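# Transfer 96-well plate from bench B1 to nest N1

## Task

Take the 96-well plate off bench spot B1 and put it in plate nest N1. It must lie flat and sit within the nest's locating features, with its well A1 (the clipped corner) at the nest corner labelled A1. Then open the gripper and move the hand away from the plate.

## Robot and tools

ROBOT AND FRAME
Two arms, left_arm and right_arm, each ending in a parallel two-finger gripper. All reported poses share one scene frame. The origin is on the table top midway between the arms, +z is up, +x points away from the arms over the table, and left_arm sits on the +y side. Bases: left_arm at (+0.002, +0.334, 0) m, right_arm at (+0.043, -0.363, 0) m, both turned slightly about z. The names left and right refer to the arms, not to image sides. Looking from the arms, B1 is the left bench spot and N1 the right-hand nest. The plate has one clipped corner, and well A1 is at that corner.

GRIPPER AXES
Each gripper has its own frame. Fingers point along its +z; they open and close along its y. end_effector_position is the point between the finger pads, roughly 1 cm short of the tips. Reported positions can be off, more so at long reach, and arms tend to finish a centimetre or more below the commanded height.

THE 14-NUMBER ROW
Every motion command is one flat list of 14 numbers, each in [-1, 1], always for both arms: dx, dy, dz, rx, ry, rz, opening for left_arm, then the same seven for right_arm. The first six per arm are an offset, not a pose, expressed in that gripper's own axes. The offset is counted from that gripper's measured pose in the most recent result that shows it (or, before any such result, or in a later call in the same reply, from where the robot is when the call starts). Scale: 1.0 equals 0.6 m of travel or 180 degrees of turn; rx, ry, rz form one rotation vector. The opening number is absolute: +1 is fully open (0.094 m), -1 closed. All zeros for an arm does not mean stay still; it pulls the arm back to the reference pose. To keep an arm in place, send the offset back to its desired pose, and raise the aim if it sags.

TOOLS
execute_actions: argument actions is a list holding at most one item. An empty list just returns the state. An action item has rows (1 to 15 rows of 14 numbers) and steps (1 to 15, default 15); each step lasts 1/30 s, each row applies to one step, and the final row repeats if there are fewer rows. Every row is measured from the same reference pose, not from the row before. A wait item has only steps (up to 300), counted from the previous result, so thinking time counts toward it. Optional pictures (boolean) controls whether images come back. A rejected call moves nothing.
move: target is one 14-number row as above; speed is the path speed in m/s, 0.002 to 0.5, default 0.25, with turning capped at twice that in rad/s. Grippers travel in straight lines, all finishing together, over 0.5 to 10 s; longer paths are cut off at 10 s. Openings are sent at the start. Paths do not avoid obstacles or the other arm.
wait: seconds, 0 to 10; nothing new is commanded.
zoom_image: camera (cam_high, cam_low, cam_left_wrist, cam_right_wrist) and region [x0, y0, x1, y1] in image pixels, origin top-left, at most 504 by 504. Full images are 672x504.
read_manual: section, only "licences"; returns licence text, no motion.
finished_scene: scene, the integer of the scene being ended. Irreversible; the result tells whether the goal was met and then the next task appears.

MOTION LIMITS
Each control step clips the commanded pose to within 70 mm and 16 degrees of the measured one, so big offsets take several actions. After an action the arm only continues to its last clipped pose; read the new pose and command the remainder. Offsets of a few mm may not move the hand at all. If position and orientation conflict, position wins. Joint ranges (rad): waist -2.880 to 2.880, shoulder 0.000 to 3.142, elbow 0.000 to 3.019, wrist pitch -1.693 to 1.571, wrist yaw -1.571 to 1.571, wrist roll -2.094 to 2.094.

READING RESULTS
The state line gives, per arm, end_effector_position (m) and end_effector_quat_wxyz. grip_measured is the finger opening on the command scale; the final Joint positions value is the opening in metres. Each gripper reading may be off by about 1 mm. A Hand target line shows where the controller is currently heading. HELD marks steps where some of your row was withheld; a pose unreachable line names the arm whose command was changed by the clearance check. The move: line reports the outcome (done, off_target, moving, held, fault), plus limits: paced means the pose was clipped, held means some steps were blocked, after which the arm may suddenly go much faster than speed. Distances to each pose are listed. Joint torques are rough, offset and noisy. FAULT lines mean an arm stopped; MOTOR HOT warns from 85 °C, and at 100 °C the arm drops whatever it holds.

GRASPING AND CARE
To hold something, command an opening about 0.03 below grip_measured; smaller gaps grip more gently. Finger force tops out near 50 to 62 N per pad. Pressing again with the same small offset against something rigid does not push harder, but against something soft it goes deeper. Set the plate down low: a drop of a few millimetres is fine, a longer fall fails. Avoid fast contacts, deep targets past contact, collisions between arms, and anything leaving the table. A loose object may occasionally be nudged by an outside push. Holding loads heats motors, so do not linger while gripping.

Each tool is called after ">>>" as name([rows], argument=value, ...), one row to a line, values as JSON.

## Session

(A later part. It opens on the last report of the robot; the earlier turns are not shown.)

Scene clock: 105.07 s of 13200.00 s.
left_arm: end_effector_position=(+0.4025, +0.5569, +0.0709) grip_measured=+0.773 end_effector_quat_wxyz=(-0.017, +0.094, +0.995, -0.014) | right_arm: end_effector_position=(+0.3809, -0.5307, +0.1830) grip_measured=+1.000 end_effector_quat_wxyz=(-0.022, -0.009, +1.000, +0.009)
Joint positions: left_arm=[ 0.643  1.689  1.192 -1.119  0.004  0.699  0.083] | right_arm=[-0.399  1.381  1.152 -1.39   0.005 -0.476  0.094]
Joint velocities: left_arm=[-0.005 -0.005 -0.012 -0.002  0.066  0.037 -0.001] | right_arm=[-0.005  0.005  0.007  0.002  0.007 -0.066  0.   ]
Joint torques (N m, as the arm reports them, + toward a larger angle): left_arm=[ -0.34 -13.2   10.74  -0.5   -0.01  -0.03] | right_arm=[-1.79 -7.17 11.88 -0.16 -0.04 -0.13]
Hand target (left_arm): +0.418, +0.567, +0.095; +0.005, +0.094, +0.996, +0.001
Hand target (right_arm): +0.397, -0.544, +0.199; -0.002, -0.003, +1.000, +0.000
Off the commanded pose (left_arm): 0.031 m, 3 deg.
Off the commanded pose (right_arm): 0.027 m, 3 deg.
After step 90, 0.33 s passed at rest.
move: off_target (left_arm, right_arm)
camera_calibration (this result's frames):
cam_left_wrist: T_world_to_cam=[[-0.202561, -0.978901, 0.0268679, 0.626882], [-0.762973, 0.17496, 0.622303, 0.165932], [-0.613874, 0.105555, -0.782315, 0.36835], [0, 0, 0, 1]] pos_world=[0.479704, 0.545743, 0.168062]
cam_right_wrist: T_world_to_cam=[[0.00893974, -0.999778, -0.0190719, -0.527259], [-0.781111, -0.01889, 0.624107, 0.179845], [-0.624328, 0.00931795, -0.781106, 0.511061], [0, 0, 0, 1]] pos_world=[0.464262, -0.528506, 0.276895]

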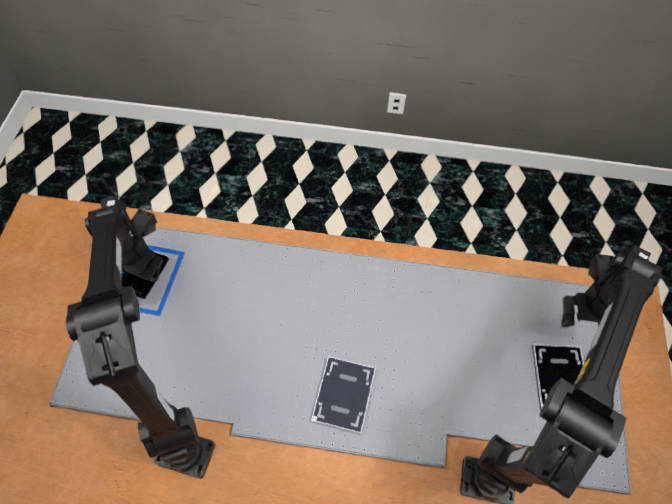

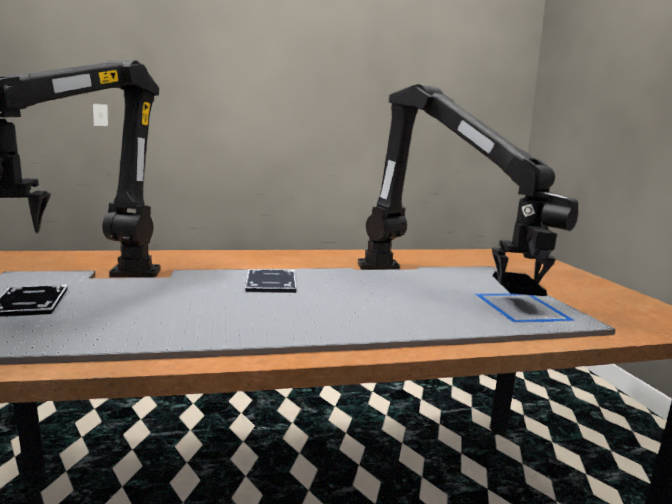

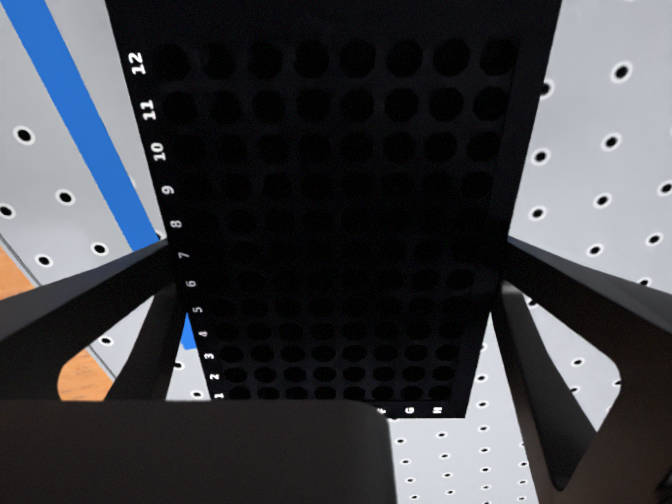

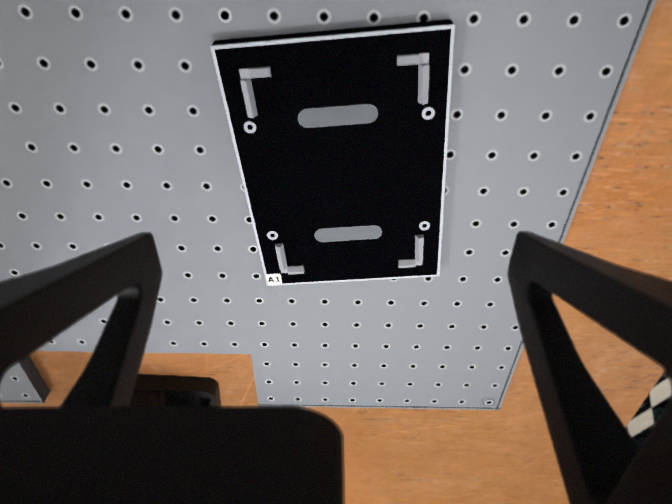

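>>> move(target=[-0.2277,-0.8687,-0.0303,-0.0089,-0.0108,-0.060,0.74,-0.027,-0.023,-0.028,0.005,-0.0127,0.004,1], speed=0.2)

Scene clock: 113.80 s of 13200.00 s.
left_arm: end_effector_position=(+0.4195, +0.0300, +0.0886) grip_measured=+0.765 end_effector_quat_wxyz=(-0.008, +0.009, +1.000, +0.015) | right_arm: end_effector_position=(+0.3809, -0.5307, +0.1830) grip_measured=+1.000 end_effector_quat_wxyz=(-0.022, -0.009, +1.000, +0.009)
Joint positions: left_arm=[-0.5    1.798  1.395 -1.199 -0.015 -0.615  0.083] | right_arm=[-0.399  1.381  1.152 -1.39   0.005 -0.476  0.094]
Joint velocities: left_arm=[-0.015  0.005  0.002 -0.002  0.007 -0.037 -0.001] | right_arm=[-0.015 -0.005  0.002  0.007  0.007 -0.007  0.   ]
Joint torques (N m, as the arm reports them, + toward a larger angle): left_arm=[  0.11 -12.83  11.32  -0.44  -0.31  -0.11] | right_arm=[-1.76 -7.39 11.87 -0.16 -0.04 -0.13]
Hand target (left_arm): +0.436, +0.023, +0.100; +0.004, +0.000, +1.000, +0.009
Hand target (right_arm): +0.397, -0.544, +0.199; -0.002, -0.003, +1.000, +0.000
Off the commanded pose (left_arm): 0.026 m, 2 deg.
Off the commanded pose (right_arm): 0.027 m, 3 deg.
After step 90, 2.50 s passed at rest.
move: off_target (left_arm, right_arm)
camera_calibration (this result's frames):
cam_left_wrist: T_world_to_cam=[[-0.0345271, -0.998758, -0.0359242, 0.0496785], [-0.791137, 0.00535047, 0.611616, 0.277991], [-0.610664, 0.0495383, -0.790339, 0.449246], [0, 0, 0, 1]] pos_world=[0.495983, 0.0258746, 0.186818]
cam_right_wrist: T_world_to_cam=[[0.00893974, -0.999778, -0.0190719, -0.527259], [-0.781111, -0.01889, 0.624107, 0.179845], [-0.624328, 0.00931795, -0.781106, 0.511061], [0, 0, 0, 1]] pos_world=[0.464262, -0.528506, 0.276895]

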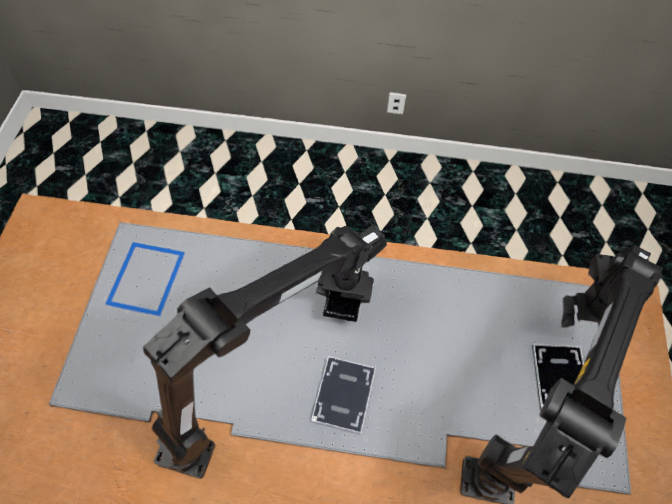

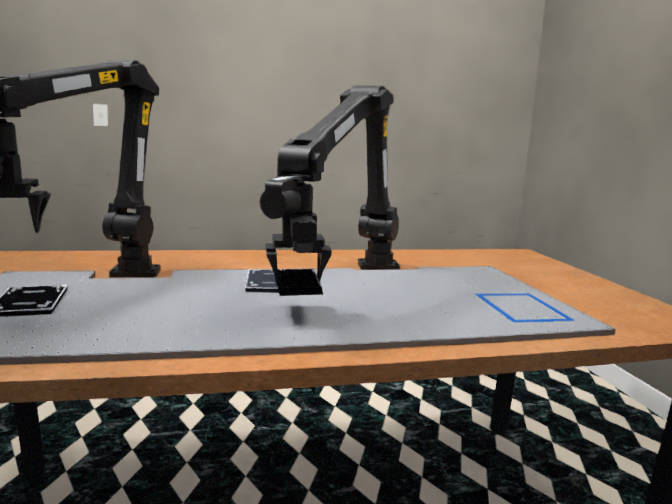

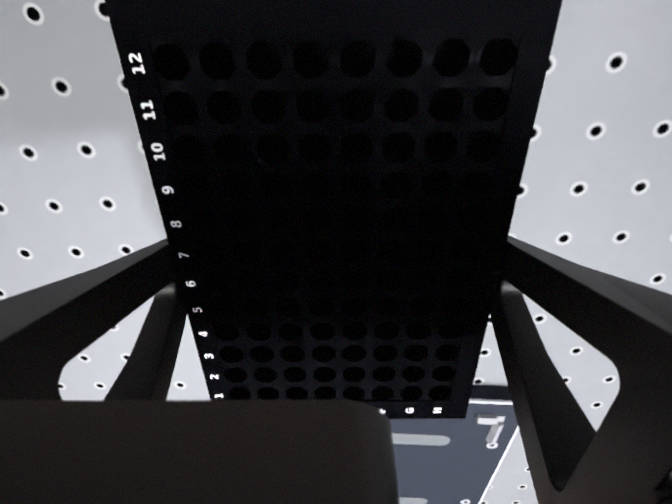

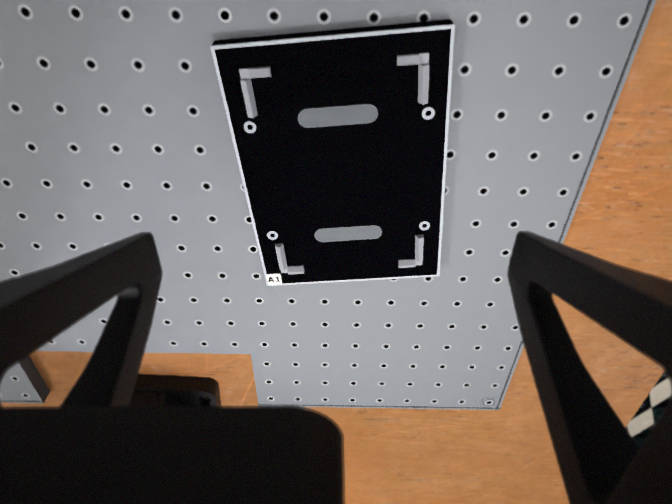

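>>> move(target=[0,0,0.106,0.0095,-0.005,0,0.74,-0.027,-0.023,-0.028,0.005,-0.0127,0.004,1], speed=0.06)

Scene clock: 119.37 s of 13200.00 s.
left_arm: end_effector_position=(+0.4174, +0.0292, +0.0324) grip_measured=+0.765 end_effector_quat_wxyz=(+0.002, +0.008, +1.000, +0.001) | right_arm: end_effector_position=(+0.3809, -0.5307, +0.1830) grip_measured=+1.000 end_effector_quat_wxyz=(-0.022, -0.009, +1.000, +0.009)
Joint positions: left_arm=[-0.5    1.843  1.295 -1.021 -0.004 -0.617  0.083] | right_arm=[-0.399  1.381  1.152 -1.39   0.005 -0.476  0.094]
Joint velocities: left_arm=[ 0.005 -0.005 -0.002  0.007  0.022  0.007  0.001] | right_arm=[-0.005 -0.015 -0.007  0.002  0.051  0.007  0.   ]
Joint torques (N m, as the arm reports them, + toward a larger angle): left_arm=[  0.07 -13.27   6.72   0.48   0.05   0.03] | right_arm=[-1.83 -7.23 11.87 -0.16 -0.04 -0.13]
Hand target (left_arm): +0.419, +0.031, +0.025; -0.001, +0.009, +1.000, +0.000
Hand target (right_arm): +0.397, -0.544, +0.199; -0.002, -0.003, +1.000, +0.000
Off the commanded pose (left_arm): 0.008 m, 0 deg.
Off the commanded pose (right_arm): 0.027 m, 3 deg.
After step 90, 1.17 s passed at rest.
move: off_target (right_arm)
camera_calibration (this result's frames):
cam_left_wrist: T_world_to_cam=[[-0.0312424, -0.999483, -0.00764565, 0.0445059], [-0.803763, 0.0205761, 0.594593, 0.316083], [-0.594128, 0.0247218, -0.80399, 0.397851], [0, 0, 0, 1]] pos_world=[0.491821, 0.0281436, 0.132268]
cam_right_wrist: T_world_to_cam=[[0.00893974, -0.999778, -0.0190719, -0.527259], [-0.781111, -0.01889, 0.624107, 0.179845], [-0.624328, 0.00931795, -0.781106, 0.511061], [0, 0, 0, 1]] pos_world=[0.464262, -0.528506, 0.276895]

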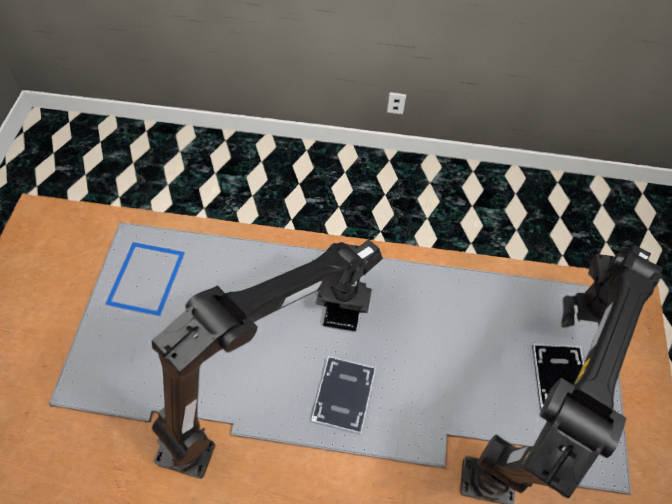

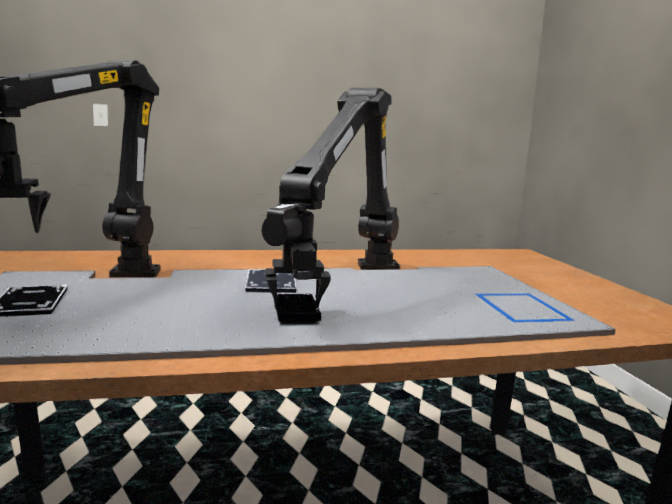

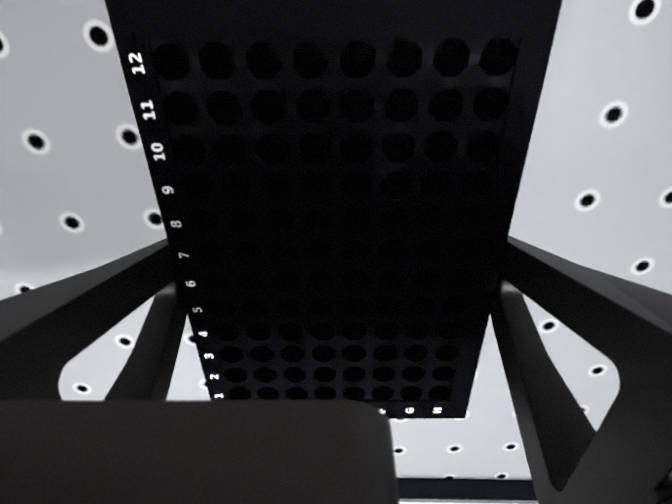

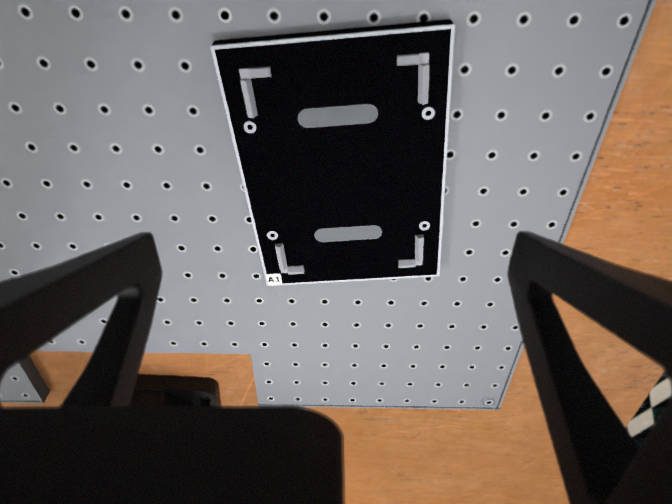

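Descend to target z≈0.014.

>>> move(target=[0,0.002,0.031,0,0.001,0,0.74,-0.027,-0.023,-0.028,0.005,-0.0127,0.004,1], speed=0.02)

>>> zoom_image(camera="cam_low", region=[240, 260, 360, 340])

Scene clock: 123.80 s of 13200.00 s.
left_arm: end_effector_position=(+0.4181, +0.0287, +0.0236) grip_measured=+0.765 end_effector_quat_wxyz=(+0.005, +0.008, +1.000, -0.001) | right_arm: end_effector_position=(+0.3809, -0.5307, +0.1830) grip_measured=+1.000 end_effector_quat_wxyz=(-0.022, -0.009, +1.000, +0.009)
Joint positions: left_arm=[-0.5    1.853  1.284 -0.993 -0.004 -0.617  0.083] | right_arm=[-0.399  1.381  1.152 -1.39   0.005 -0.476  0.094]
Joint velocities: left_arm=[ 0.015 -0.015  0.002 -0.012  0.022  0.007  0.   ] | right_arm=[-0.005 -0.005  0.002  0.002  0.022 -0.037  0.   ]
Joint torques (N m, as the arm reports them, + toward a larger angle): left_arm=[ -0.25 -12.95   6.47   0.44  -0.04  -0.02] | right_arm=[-1.72 -7.26 11.88 -0.18 -0.05 -0.13]
Hand target (left_arm): +0.418, +0.030, +0.014; +0.001, +0.008, +1.000, +0.001
Hand target (right_arm): +0.397, -0.544, +0.199; -0.002, -0.003, +1.000, +0.000
Off the commanded pose (left_arm): 0.010 m, 1 deg.
Off the commanded pose (right_arm): 0.027 m, 3 deg.
move: off_target (right_arm)
camera_calibration (this result's frames):
cam_left_wrist: T_world_to_cam=[[-0.031212, -0.999505, -0.00397437, 0.0439128], [-0.806861, 0.022849, 0.590299, 0.323131], [-0.589916, 0.0216312, -0.807175, 0.38957], [0, 0, 0, 1]] pos_world=[0.491906, 0.028081, 0.123881]
cam_right_wrist: T_world_to_cam=[[0.00893974, -0.999778, -0.0190719, -0.527259], [-0.781111, -0.01889, 0.624107, 0.179845], [-0.624328, 0.00931795, -0.781106, 0.511061], [0, 0, 0, 1]] pos_world=[0.464262, -0.528506, 0.276895]

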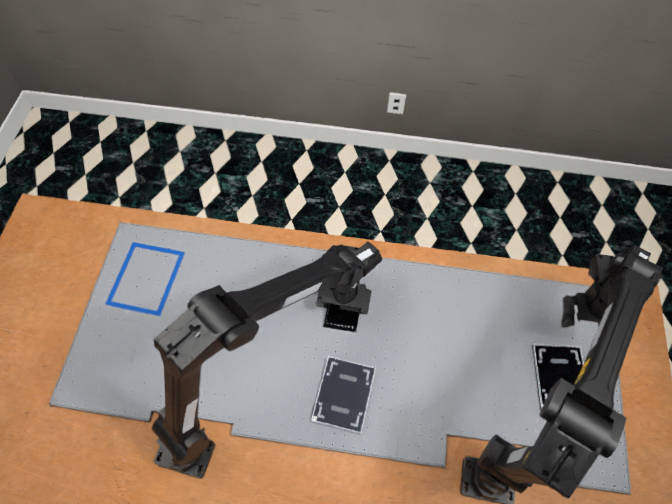

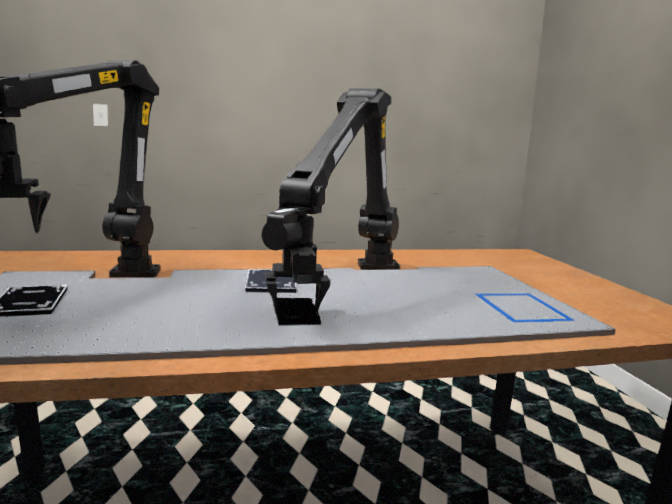

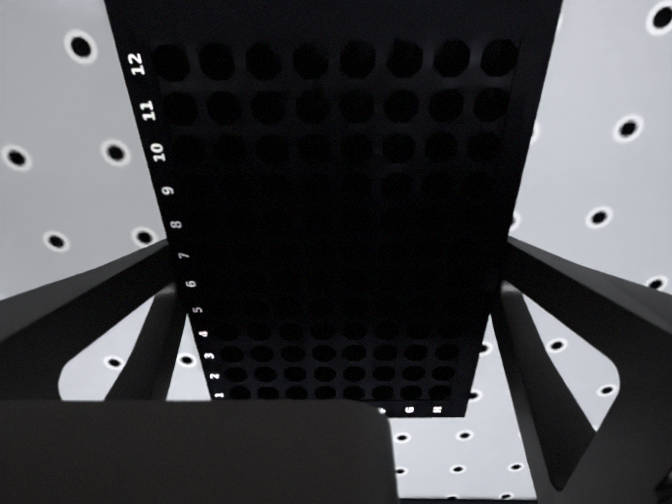

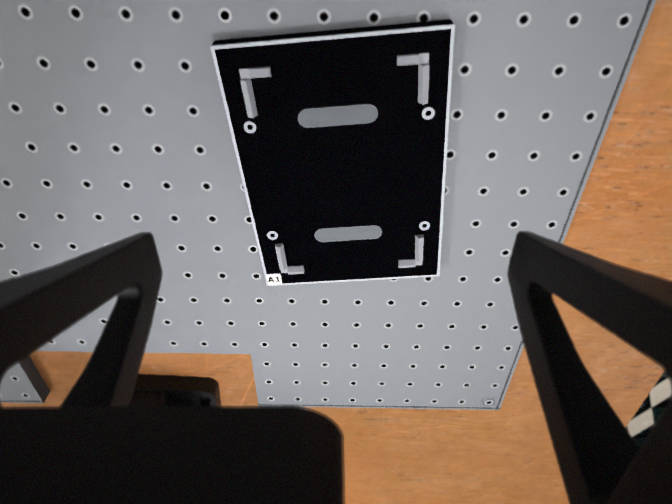

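Region (240, 260, 360, 340) of cam_low's 672x504 image, scaled by 4.200, with more detail than that image has.

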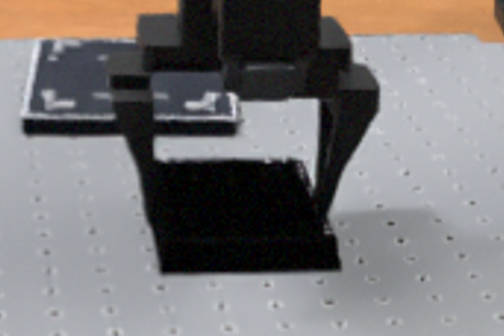

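>>> move(target=[0,0,0.005,0,0,0,1,-0.027,-0.023,-0.028,0.005,-0.0127,0.004,1], speed=0.02)

>>> move(target=[-0.02,-0.015,-0.13,0,0,0,1,-0.027,-0.023,-0.028,0.005,-0.0127,0.004,1], speed=0.08)

Scene clock: 134.37 s of 13200.00 s.
left_arm: end_effector_position=(+0.4181, +0.0287, +0.0236) grip_measured=+1.000 end_effector_quat_wxyz=(+0.005, +0.008, +1.000, -0.001) | right_arm: end_effector_position=(+0.3809, -0.5307, +0.1830) grip_measured=+1.000 end_effector_quat_wxyz=(-0.022, -0.009, +1.000, +0.009)
Joint positions: left_arm=[-0.5    1.853  1.284 -0.993 -0.004 -0.617  0.094] | right_arm=[-0.399  1.381  1.152 -1.39   0.005 -0.476  0.094]
Joint velocities: left_arm=[-0.015  0.015 -0.012 -0.007 -0.022 -0.037  0.   ] | right_arm=[ 0.005 -0.005  0.012 -0.012  0.022  0.037  0.   ]
Joint torques (N m, as the arm reports them, + toward a larger angle): left_arm=[ -0.49 -13.65   6.74   0.23  -0.12  -0.05] | right_arm=[-1.8  -7.26 11.89 -0.15 -0.04 -0.13]
Hand target (left_arm): +0.418, +0.029, +0.021; +0.005, +0.008, +1.000, -0.001
Hand target (right_arm): +0.397, -0.544, +0.199; -0.002, -0.003, +1.000, +0.000
Off the commanded pose (left_arm): 0.003 m, 0 deg.
Off the commanded pose (right_arm): 0.027 m, 3 deg.
After step 90, 6.00 s passed at rest.
move: off_target (right_arm)
camera_calibration (this result's frames):
cam_left_wrist: T_world_to_cam=[[-0.031212, -0.999505, -0.00397437, 0.0439128], [-0.806861, 0.022849, 0.590299, 0.323131], [-0.589916, 0.0216312, -0.807175, 0.38957], [0, 0, 0, 1]] pos_world=[0.491906, 0.028081, 0.123881]
cam_right_wrist: T_world_to_cam=[[0.00893974, -0.999778, -0.0190719, -0.527259], [-0.781111, -0.01889, 0.624107, 0.179845], [-0.624328, 0.00931795, -0.781106, 0.511061], [0, 0, 0, 1]] pos_world=[0.464262, -0.528506, 0.276895]

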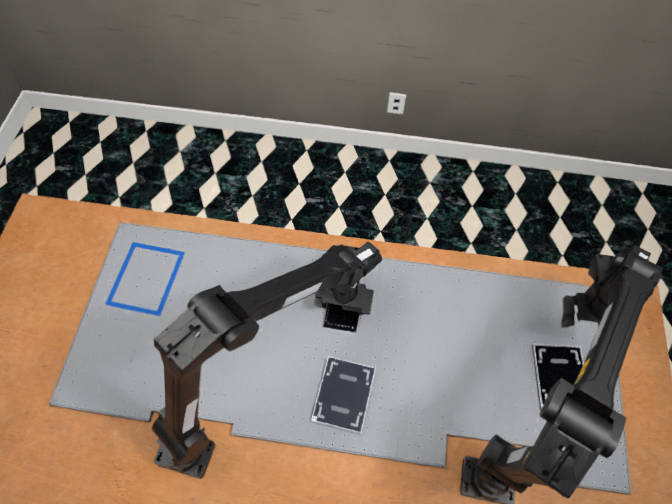

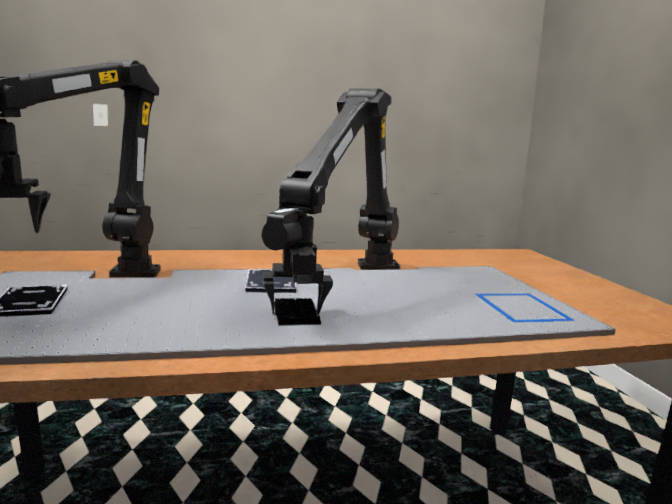

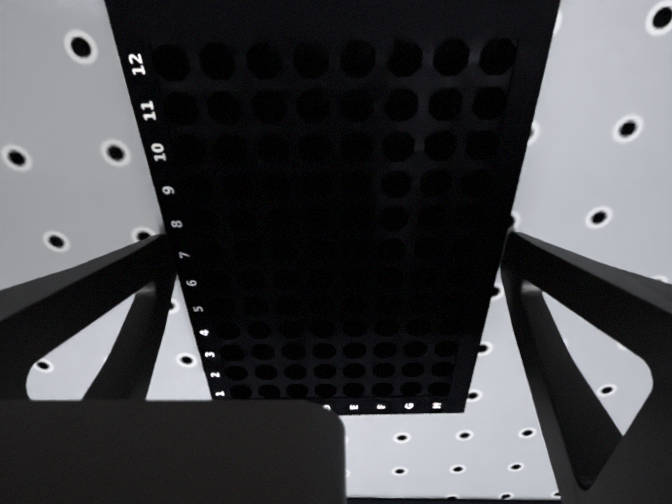

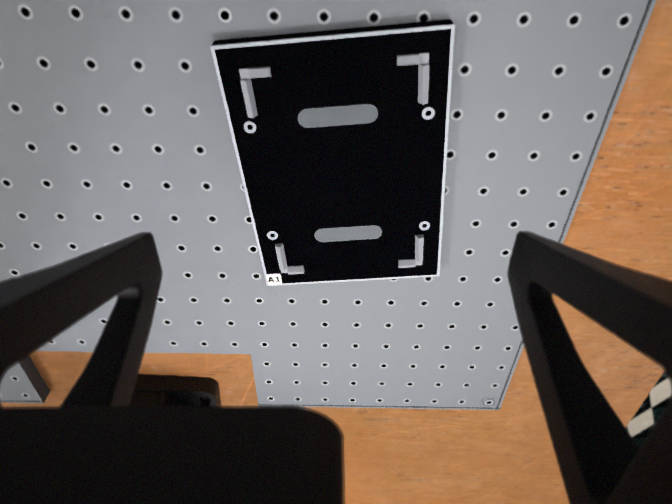

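Scene clock: 135.70 s of 13200.00 s.
left_arm: end_effector_position=(+0.4141, +0.0316, +0.0774) grip_measured=+1.000 end_effector_quat_wxyz=(-0.017, +0.008, +1.000, +0.015) | right_arm: end_effector_position=(+0.3809, -0.5307, +0.1830) grip_measured=+1.000 end_effector_quat_wxyz=(-0.022, -0.009, +1.000, +0.009)
Joint positions: left_arm=[-0.5    1.805  1.372 -1.183 -0.004 -0.617  0.094] | right_arm=[-0.399  1.381  1.152 -1.39   0.005 -0.476  0.094]
Joint velocities: left_arm=[-0.015  0.005 -0.007  0.002 -0.081 -0.007  0.   ] | right_arm=[-0.005 -0.005 -0.017 -0.012 -0.051 -0.022  0.   ]
Joint torques (N m, as the arm reports them, + toward a larger angle): left_arm=[ -0.5  -15.18  10.99  -0.42  -0.12  -0.05] | right_arm=[-1.76 -7.39 11.89 -0.19 -0.04 -0.13]
Hand target (left_arm): +0.428, +0.021, +0.102; +0.005, +0.008, +1.000, -0.001
Hand target (right_arm): +0.397, -0.544, +0.199; -0.002, -0.003, +1.000, +0.000
Off the commanded pose (left_arm): 0.031 m, 3 deg.
Off the commanded pose (right_arm): 0.027 m, 3 deg.
move: off_target (left_arm, right_arm)
camera_calibration (this result's frames):
cam_left_wrist: T_world_to_cam=[[-0.0320339, -0.998902, -0.0341893, 0.0495371], [-0.780692, 0.00364751, 0.624905, 0.275251], [-0.624094, 0.0467094, -0.779952, 0.44186], [0, 0, 0, 1]] pos_world=[0.492235, 0.0278397, 0.174317]
cam_right_wrist: T_world_to_cam=[[0.00893974, -0.999778, -0.0190719, -0.527259], [-0.781111, -0.01889, 0.624107, 0.179845], [-0.624328, 0.00931795, -0.781106, 0.511061], [0, 0, 0, 1]] pos_world=[0.464262, -0.528506, 0.276895]

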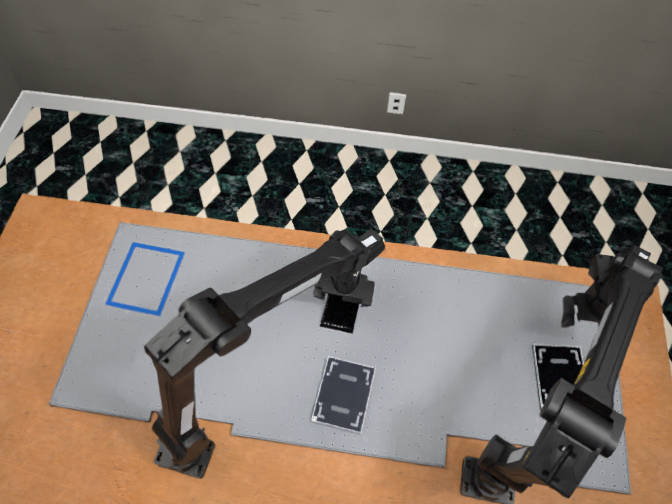

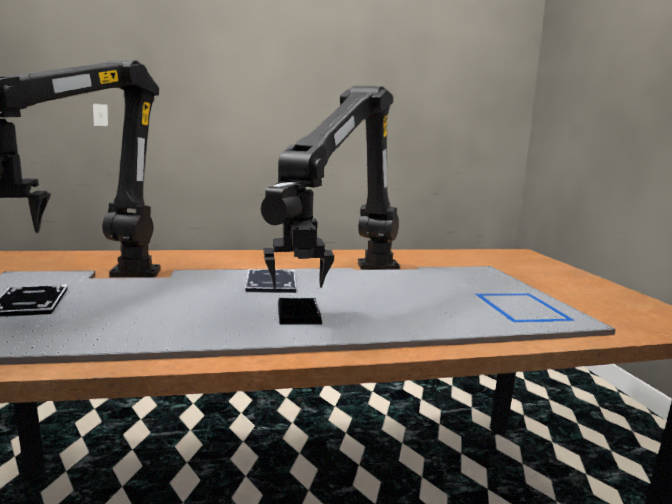

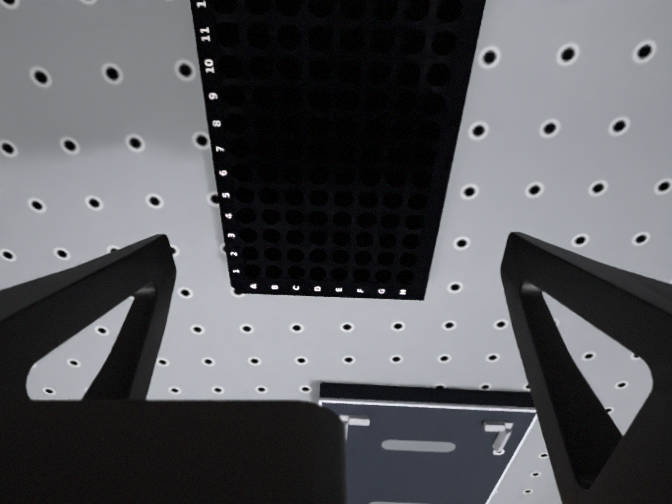

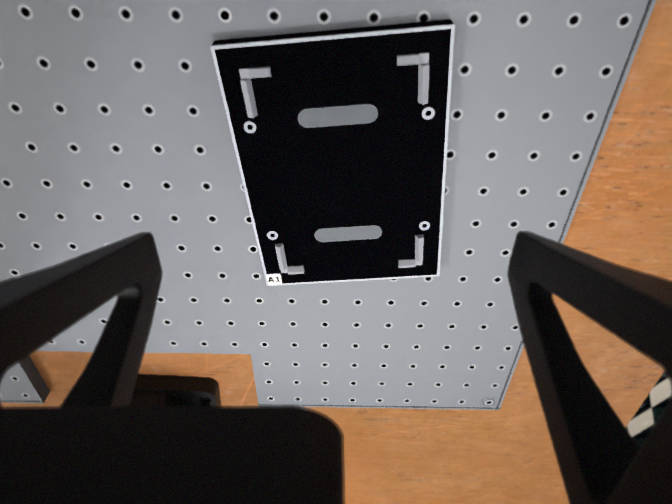

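>>> move(target=[0.2,0.617,-0.2,0,0,0,1,-0.1025,0.94,0.1017,0.0057,-0.014,0.0185,1], speed=0.3)

Scene clock: 151.67 s of 13200.00 s.
left_arm: end_effector_position=(+0.3034, +0.4018, +0.1973) grip_measured=+1.000 end_effector_quat_wxyz=(-0.029, +0.000, +1.000, +0.006) | right_arm: end_effector_position=(+0.4144, +0.0236, +0.1093) grip_measured=+1.000 end_effector_quat_wxyz=(-0.017, +0.015, +1.000, -0.014)
Joint positions: left_arm=[ 0.341  1.196  1.025 -1.454 -0.024  0.208  0.094] | right_arm=[ 0.863  1.832  1.502 -1.284 -0.006  0.834  0.094]
Joint velocities: left_arm=[-0.015 -0.005  0.002 -0.042 -0.051  0.051  0.   ] | right_arm=[ 0.005 -0.024 -0.012  0.012  0.007  0.081  0.   ]
Joint torques (N m, as the arm reports them, + toward a larger angle): left_arm=[-0.71 -6.89  9.19 -0.46 -0.07  0.04] | right_arm=[ -1.11 -13.55  11.36  -0.72   0.32  -0.03]
Hand target (left_arm): +0.305, +0.401, +0.206; -0.021, +0.008, +1.000, +0.008
Hand target (right_arm): +0.427, +0.035, +0.122; -0.005, +0.020, +1.000, -0.004
Off the commanded pose (left_arm): 0.015 m, 2 deg.
Off the commanded pose (right_arm): 0.027 m, 2 deg.
After step 90, 10.43 s passed at rest.
move: off_target (left_arm, right_arm)
camera_calibration (this result's frames):
cam_left_wrist: T_world_to_cam=[[-0.0165793, -0.999714, -0.0172508, 0.412123], [-0.765407, 0.00158874, 0.643544, 0.105047], [-0.643333, 0.0238734, -0.765215, 0.461117], [0, 0, 0, 1]] pos_world=[0.383888, 0.40083, 0.29236]
cam_right_wrist: T_world_to_cam=[[-0.0380783, -0.99892, 0.0266256, 0.0397066], [-0.78734, 0.0463993, 0.61477, 0.264526], [-0.615342, 0.00244597, -0.788257, 0.466527], [0, 0, 0, 1]] pos_world=[0.496857, 0.0262488, 0.204063]

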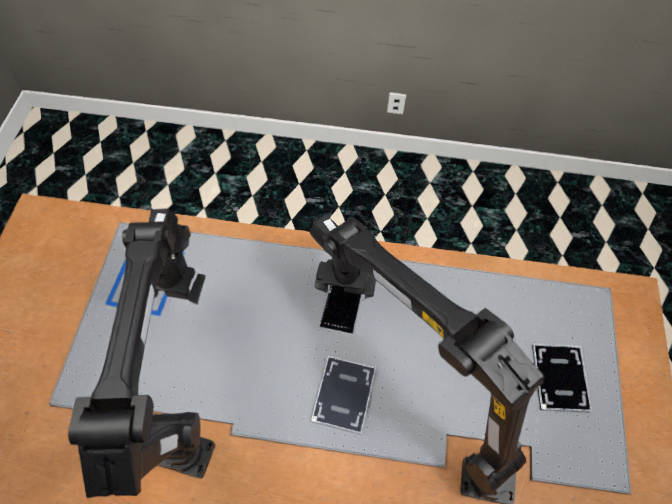

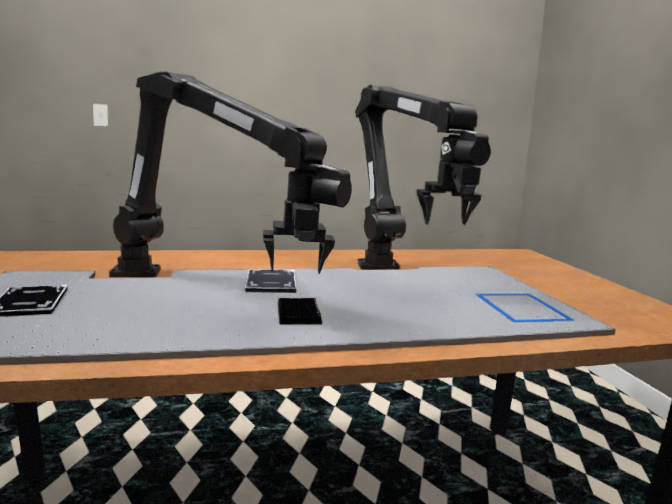

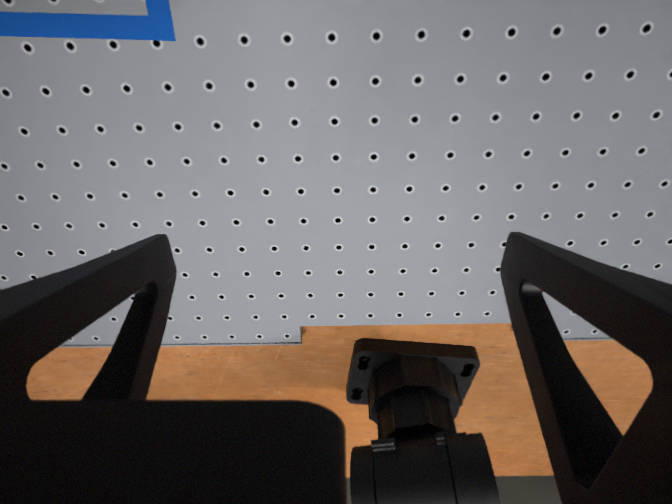

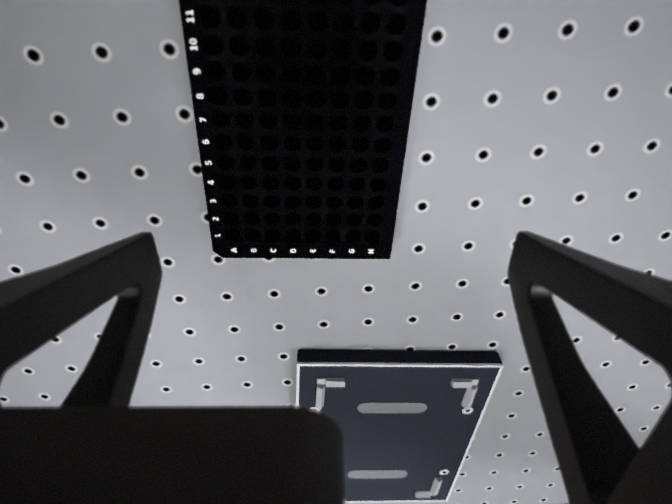

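>>> move(target=[0,0,-0.015,0,0,0,1,0,0.028,0.098,-0.0093,-0.0105,0.017,1], speed=0.08)

Scene clock: 164.83 s of 13200.00 s.
left_arm: end_effector_position=(+0.3001, +0.4011, +0.1975) grip_measured=+1.000 end_effector_quat_wxyz=(-0.036, +0.002, +0.999, +0.005) | right_arm: end_effector_position=(+0.4178, +0.0326, +0.0605) grip_measured=+1.000 end_effector_quat_wxyz=(+0.002, +0.044, +0.999, +0.005)
Joint positions: left_arm=[ 0.341  1.196  1.025 -1.467 -0.024  0.211  0.094] | right_arm=[ 0.871  1.871  1.422 -1.113 -0.003  0.9    0.094]
Joint velocities: left_arm=[ 0.005 -0.015  0.002 -0.012 -0.11  -0.051  0.   ] | right_arm=[-0.005 -0.005 -0.002 -0.012  0.037 -0.037  0.   ]
Joint torques (N m, as the arm reports them, + toward a larger angle): left_arm=[-0.49 -6.37  9.54 -0.48 -0.06 -0.07] | right_arm=[  0.49 -13.37   7.23   0.44   0.34  -0.01]
Hand target (left_arm): +0.304, +0.402, +0.206; -0.029, +0.000, +1.000, +0.006
Hand target (right_arm): +0.413, +0.038, +0.050; +0.000, +0.041, +0.999, +0.000
Off the commanded pose (left_arm): 0.010 m, 1 deg.
Off the commanded pose (right_arm): 0.013 m, 1 deg.
After step 90, 9.03 s passed at rest.
move: off_target (right_arm)
camera_calibration (this result's frames):
cam_left_wrist: T_world_to_cam=[[-0.0194536, -0.999713, -0.0139936, 0.411594], [-0.756663, 0.00557268, 0.653781, 0.0961468], [-0.653516, 0.0233068, -0.756554, 0.460745], [0, 0, 0, 1]] pos_world=[0.381862, 0.400202, 0.291479]
cam_right_wrist: T_world_to_cam=[[-0.0965625, -0.995265, -0.0110791, 0.0767256], [-0.80693, 0.0717636, 0.586271, 0.305912], [-0.5827, 0.0655519, -0.810039, 0.415755], [0, 0, 0, 1]] pos_world=[0.496519, 0.0271555, 0.158281]

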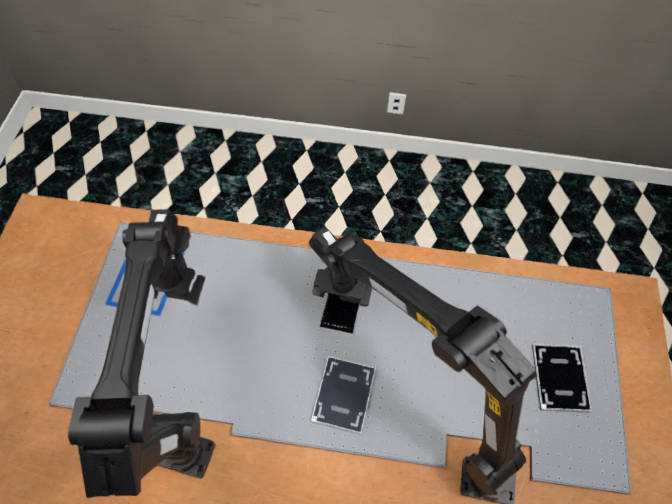

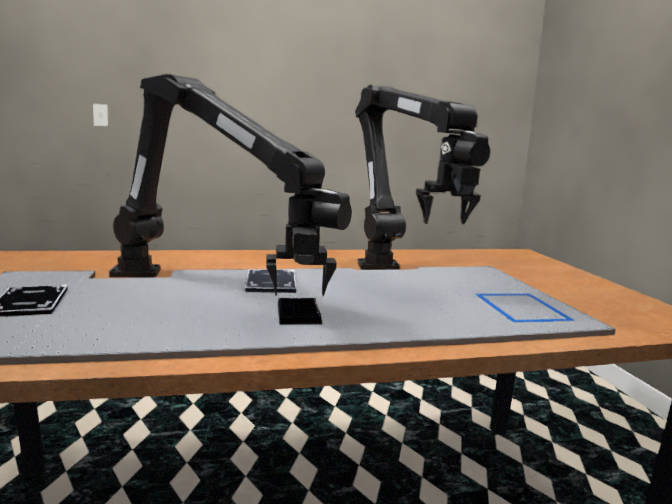

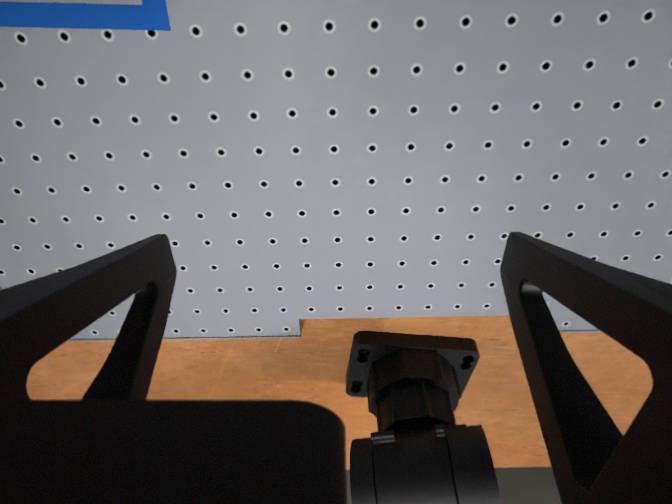

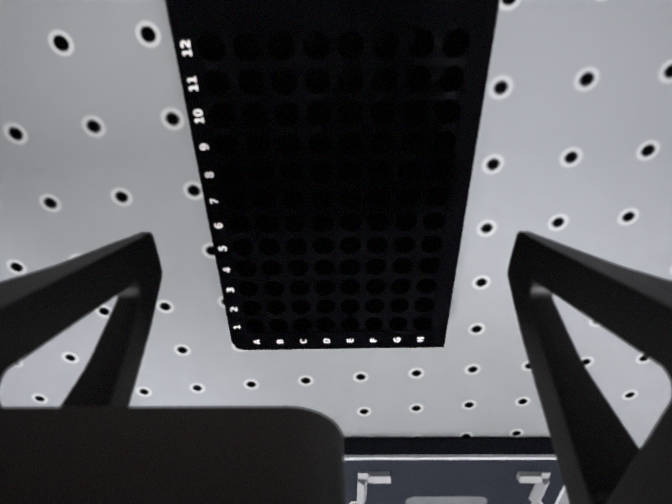

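>>> move(target=[0,0,-0.015,0,0.004,0,1,0.002,0,0.058,0.003,0.001,-0.006,1], speed=0.05)

Scene clock: 171.27 s of 13200.00 s.
left_arm: end_effector_position=(+0.2944, +0.3998, +0.1980) grip_measured=+1.000 end_effector_quat_wxyz=(-0.047, +0.002, +0.999, +0.002) | right_arm: end_effector_position=(+0.4179, +0.0326, +0.0380) grip_measured=+1.000 end_effector_quat_wxyz=(+0.003, +0.040, +0.999, +0.006)
Joint positions: left_arm=[ 0.341  1.196  1.025 -1.491 -0.024  0.211  0.094] | right_arm=[ 0.871  1.896  1.394 -1.056 -0.003  0.892  0.094]
Joint velocities: left_arm=[ 0.005  0.005  0.007  0.012 -0.11   0.037  0.   ] | right_arm=[ 0.015  0.015 -0.007  0.017 -0.007  0.037  0.   ]
Joint torques (N m, as the arm reports them, + toward a larger angle): left_arm=[-0.63 -5.69  9.95 -0.52 -0.17 -0.06] | right_arm=[ -0.6  -12.73   6.92   0.36   0.32  -0.19]
Hand target (left_arm): +0.300, +0.401, +0.206; -0.042, +0.002, +0.999, +0.005
Hand target (right_arm): +0.417, +0.032, +0.026; -0.000, +0.034, +0.999, -0.000
Off the commanded pose (left_arm): 0.011 m, 1 deg.
Off the commanded pose (right_arm): 0.012 m, 1 deg.
After step 90, 2.37 s passed at rest.
move: off_target (left_arm, right_arm)
camera_calibration (this result's frames):
cam_left_wrist: T_world_to_cam=[[-0.0197187, -0.999769, -0.00855916, 0.409295], [-0.741084, 0.00886905, 0.671354, 0.0821], [-0.671123, 0.0195813, -0.741087, 0.46098], [0, 0, 0, 1]] pos_world=[0.378288, 0.399445, 0.290011]
cam_right_wrist: T_world_to_cam=[[-0.0885603, -0.99598, -0.0134468, 0.0732634], [-0.80875, 0.0640187, 0.584657, 0.320224], [-0.581446, 0.0626526, -0.811169, 0.397103], [0, 0, 0, 1]] pos_world=[0.496363, 0.027589, 0.135881]

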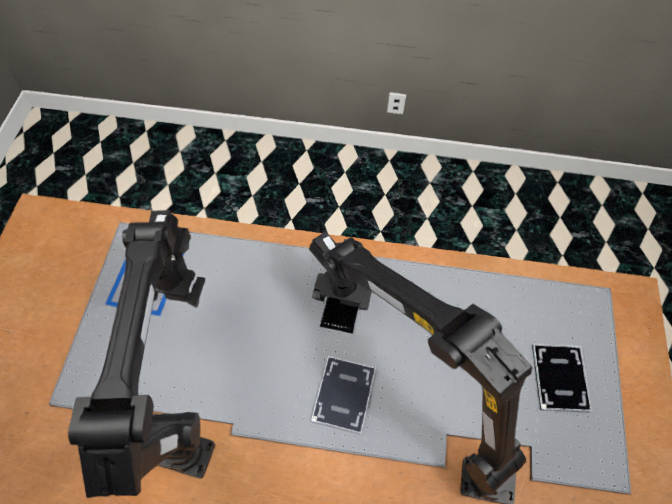

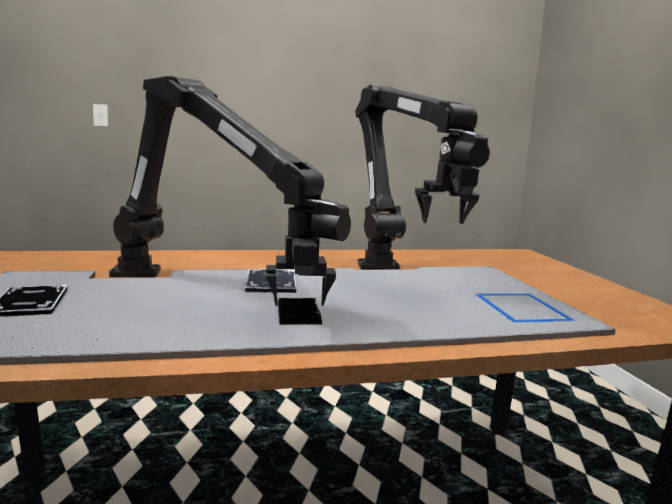

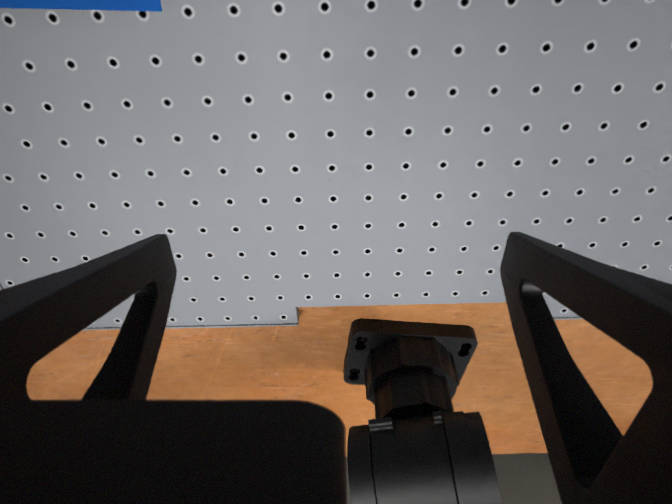

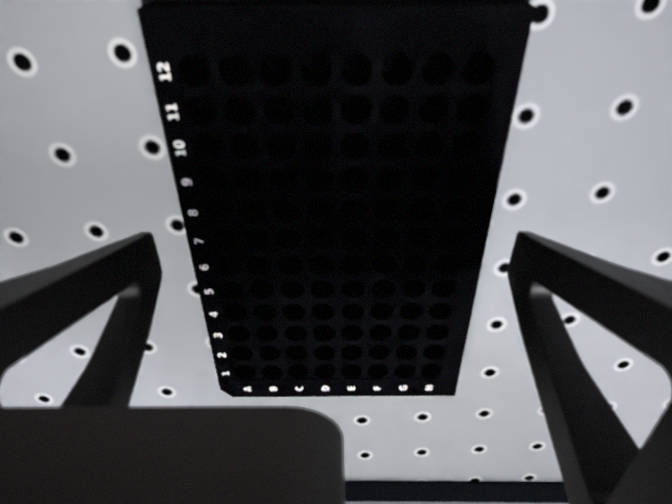

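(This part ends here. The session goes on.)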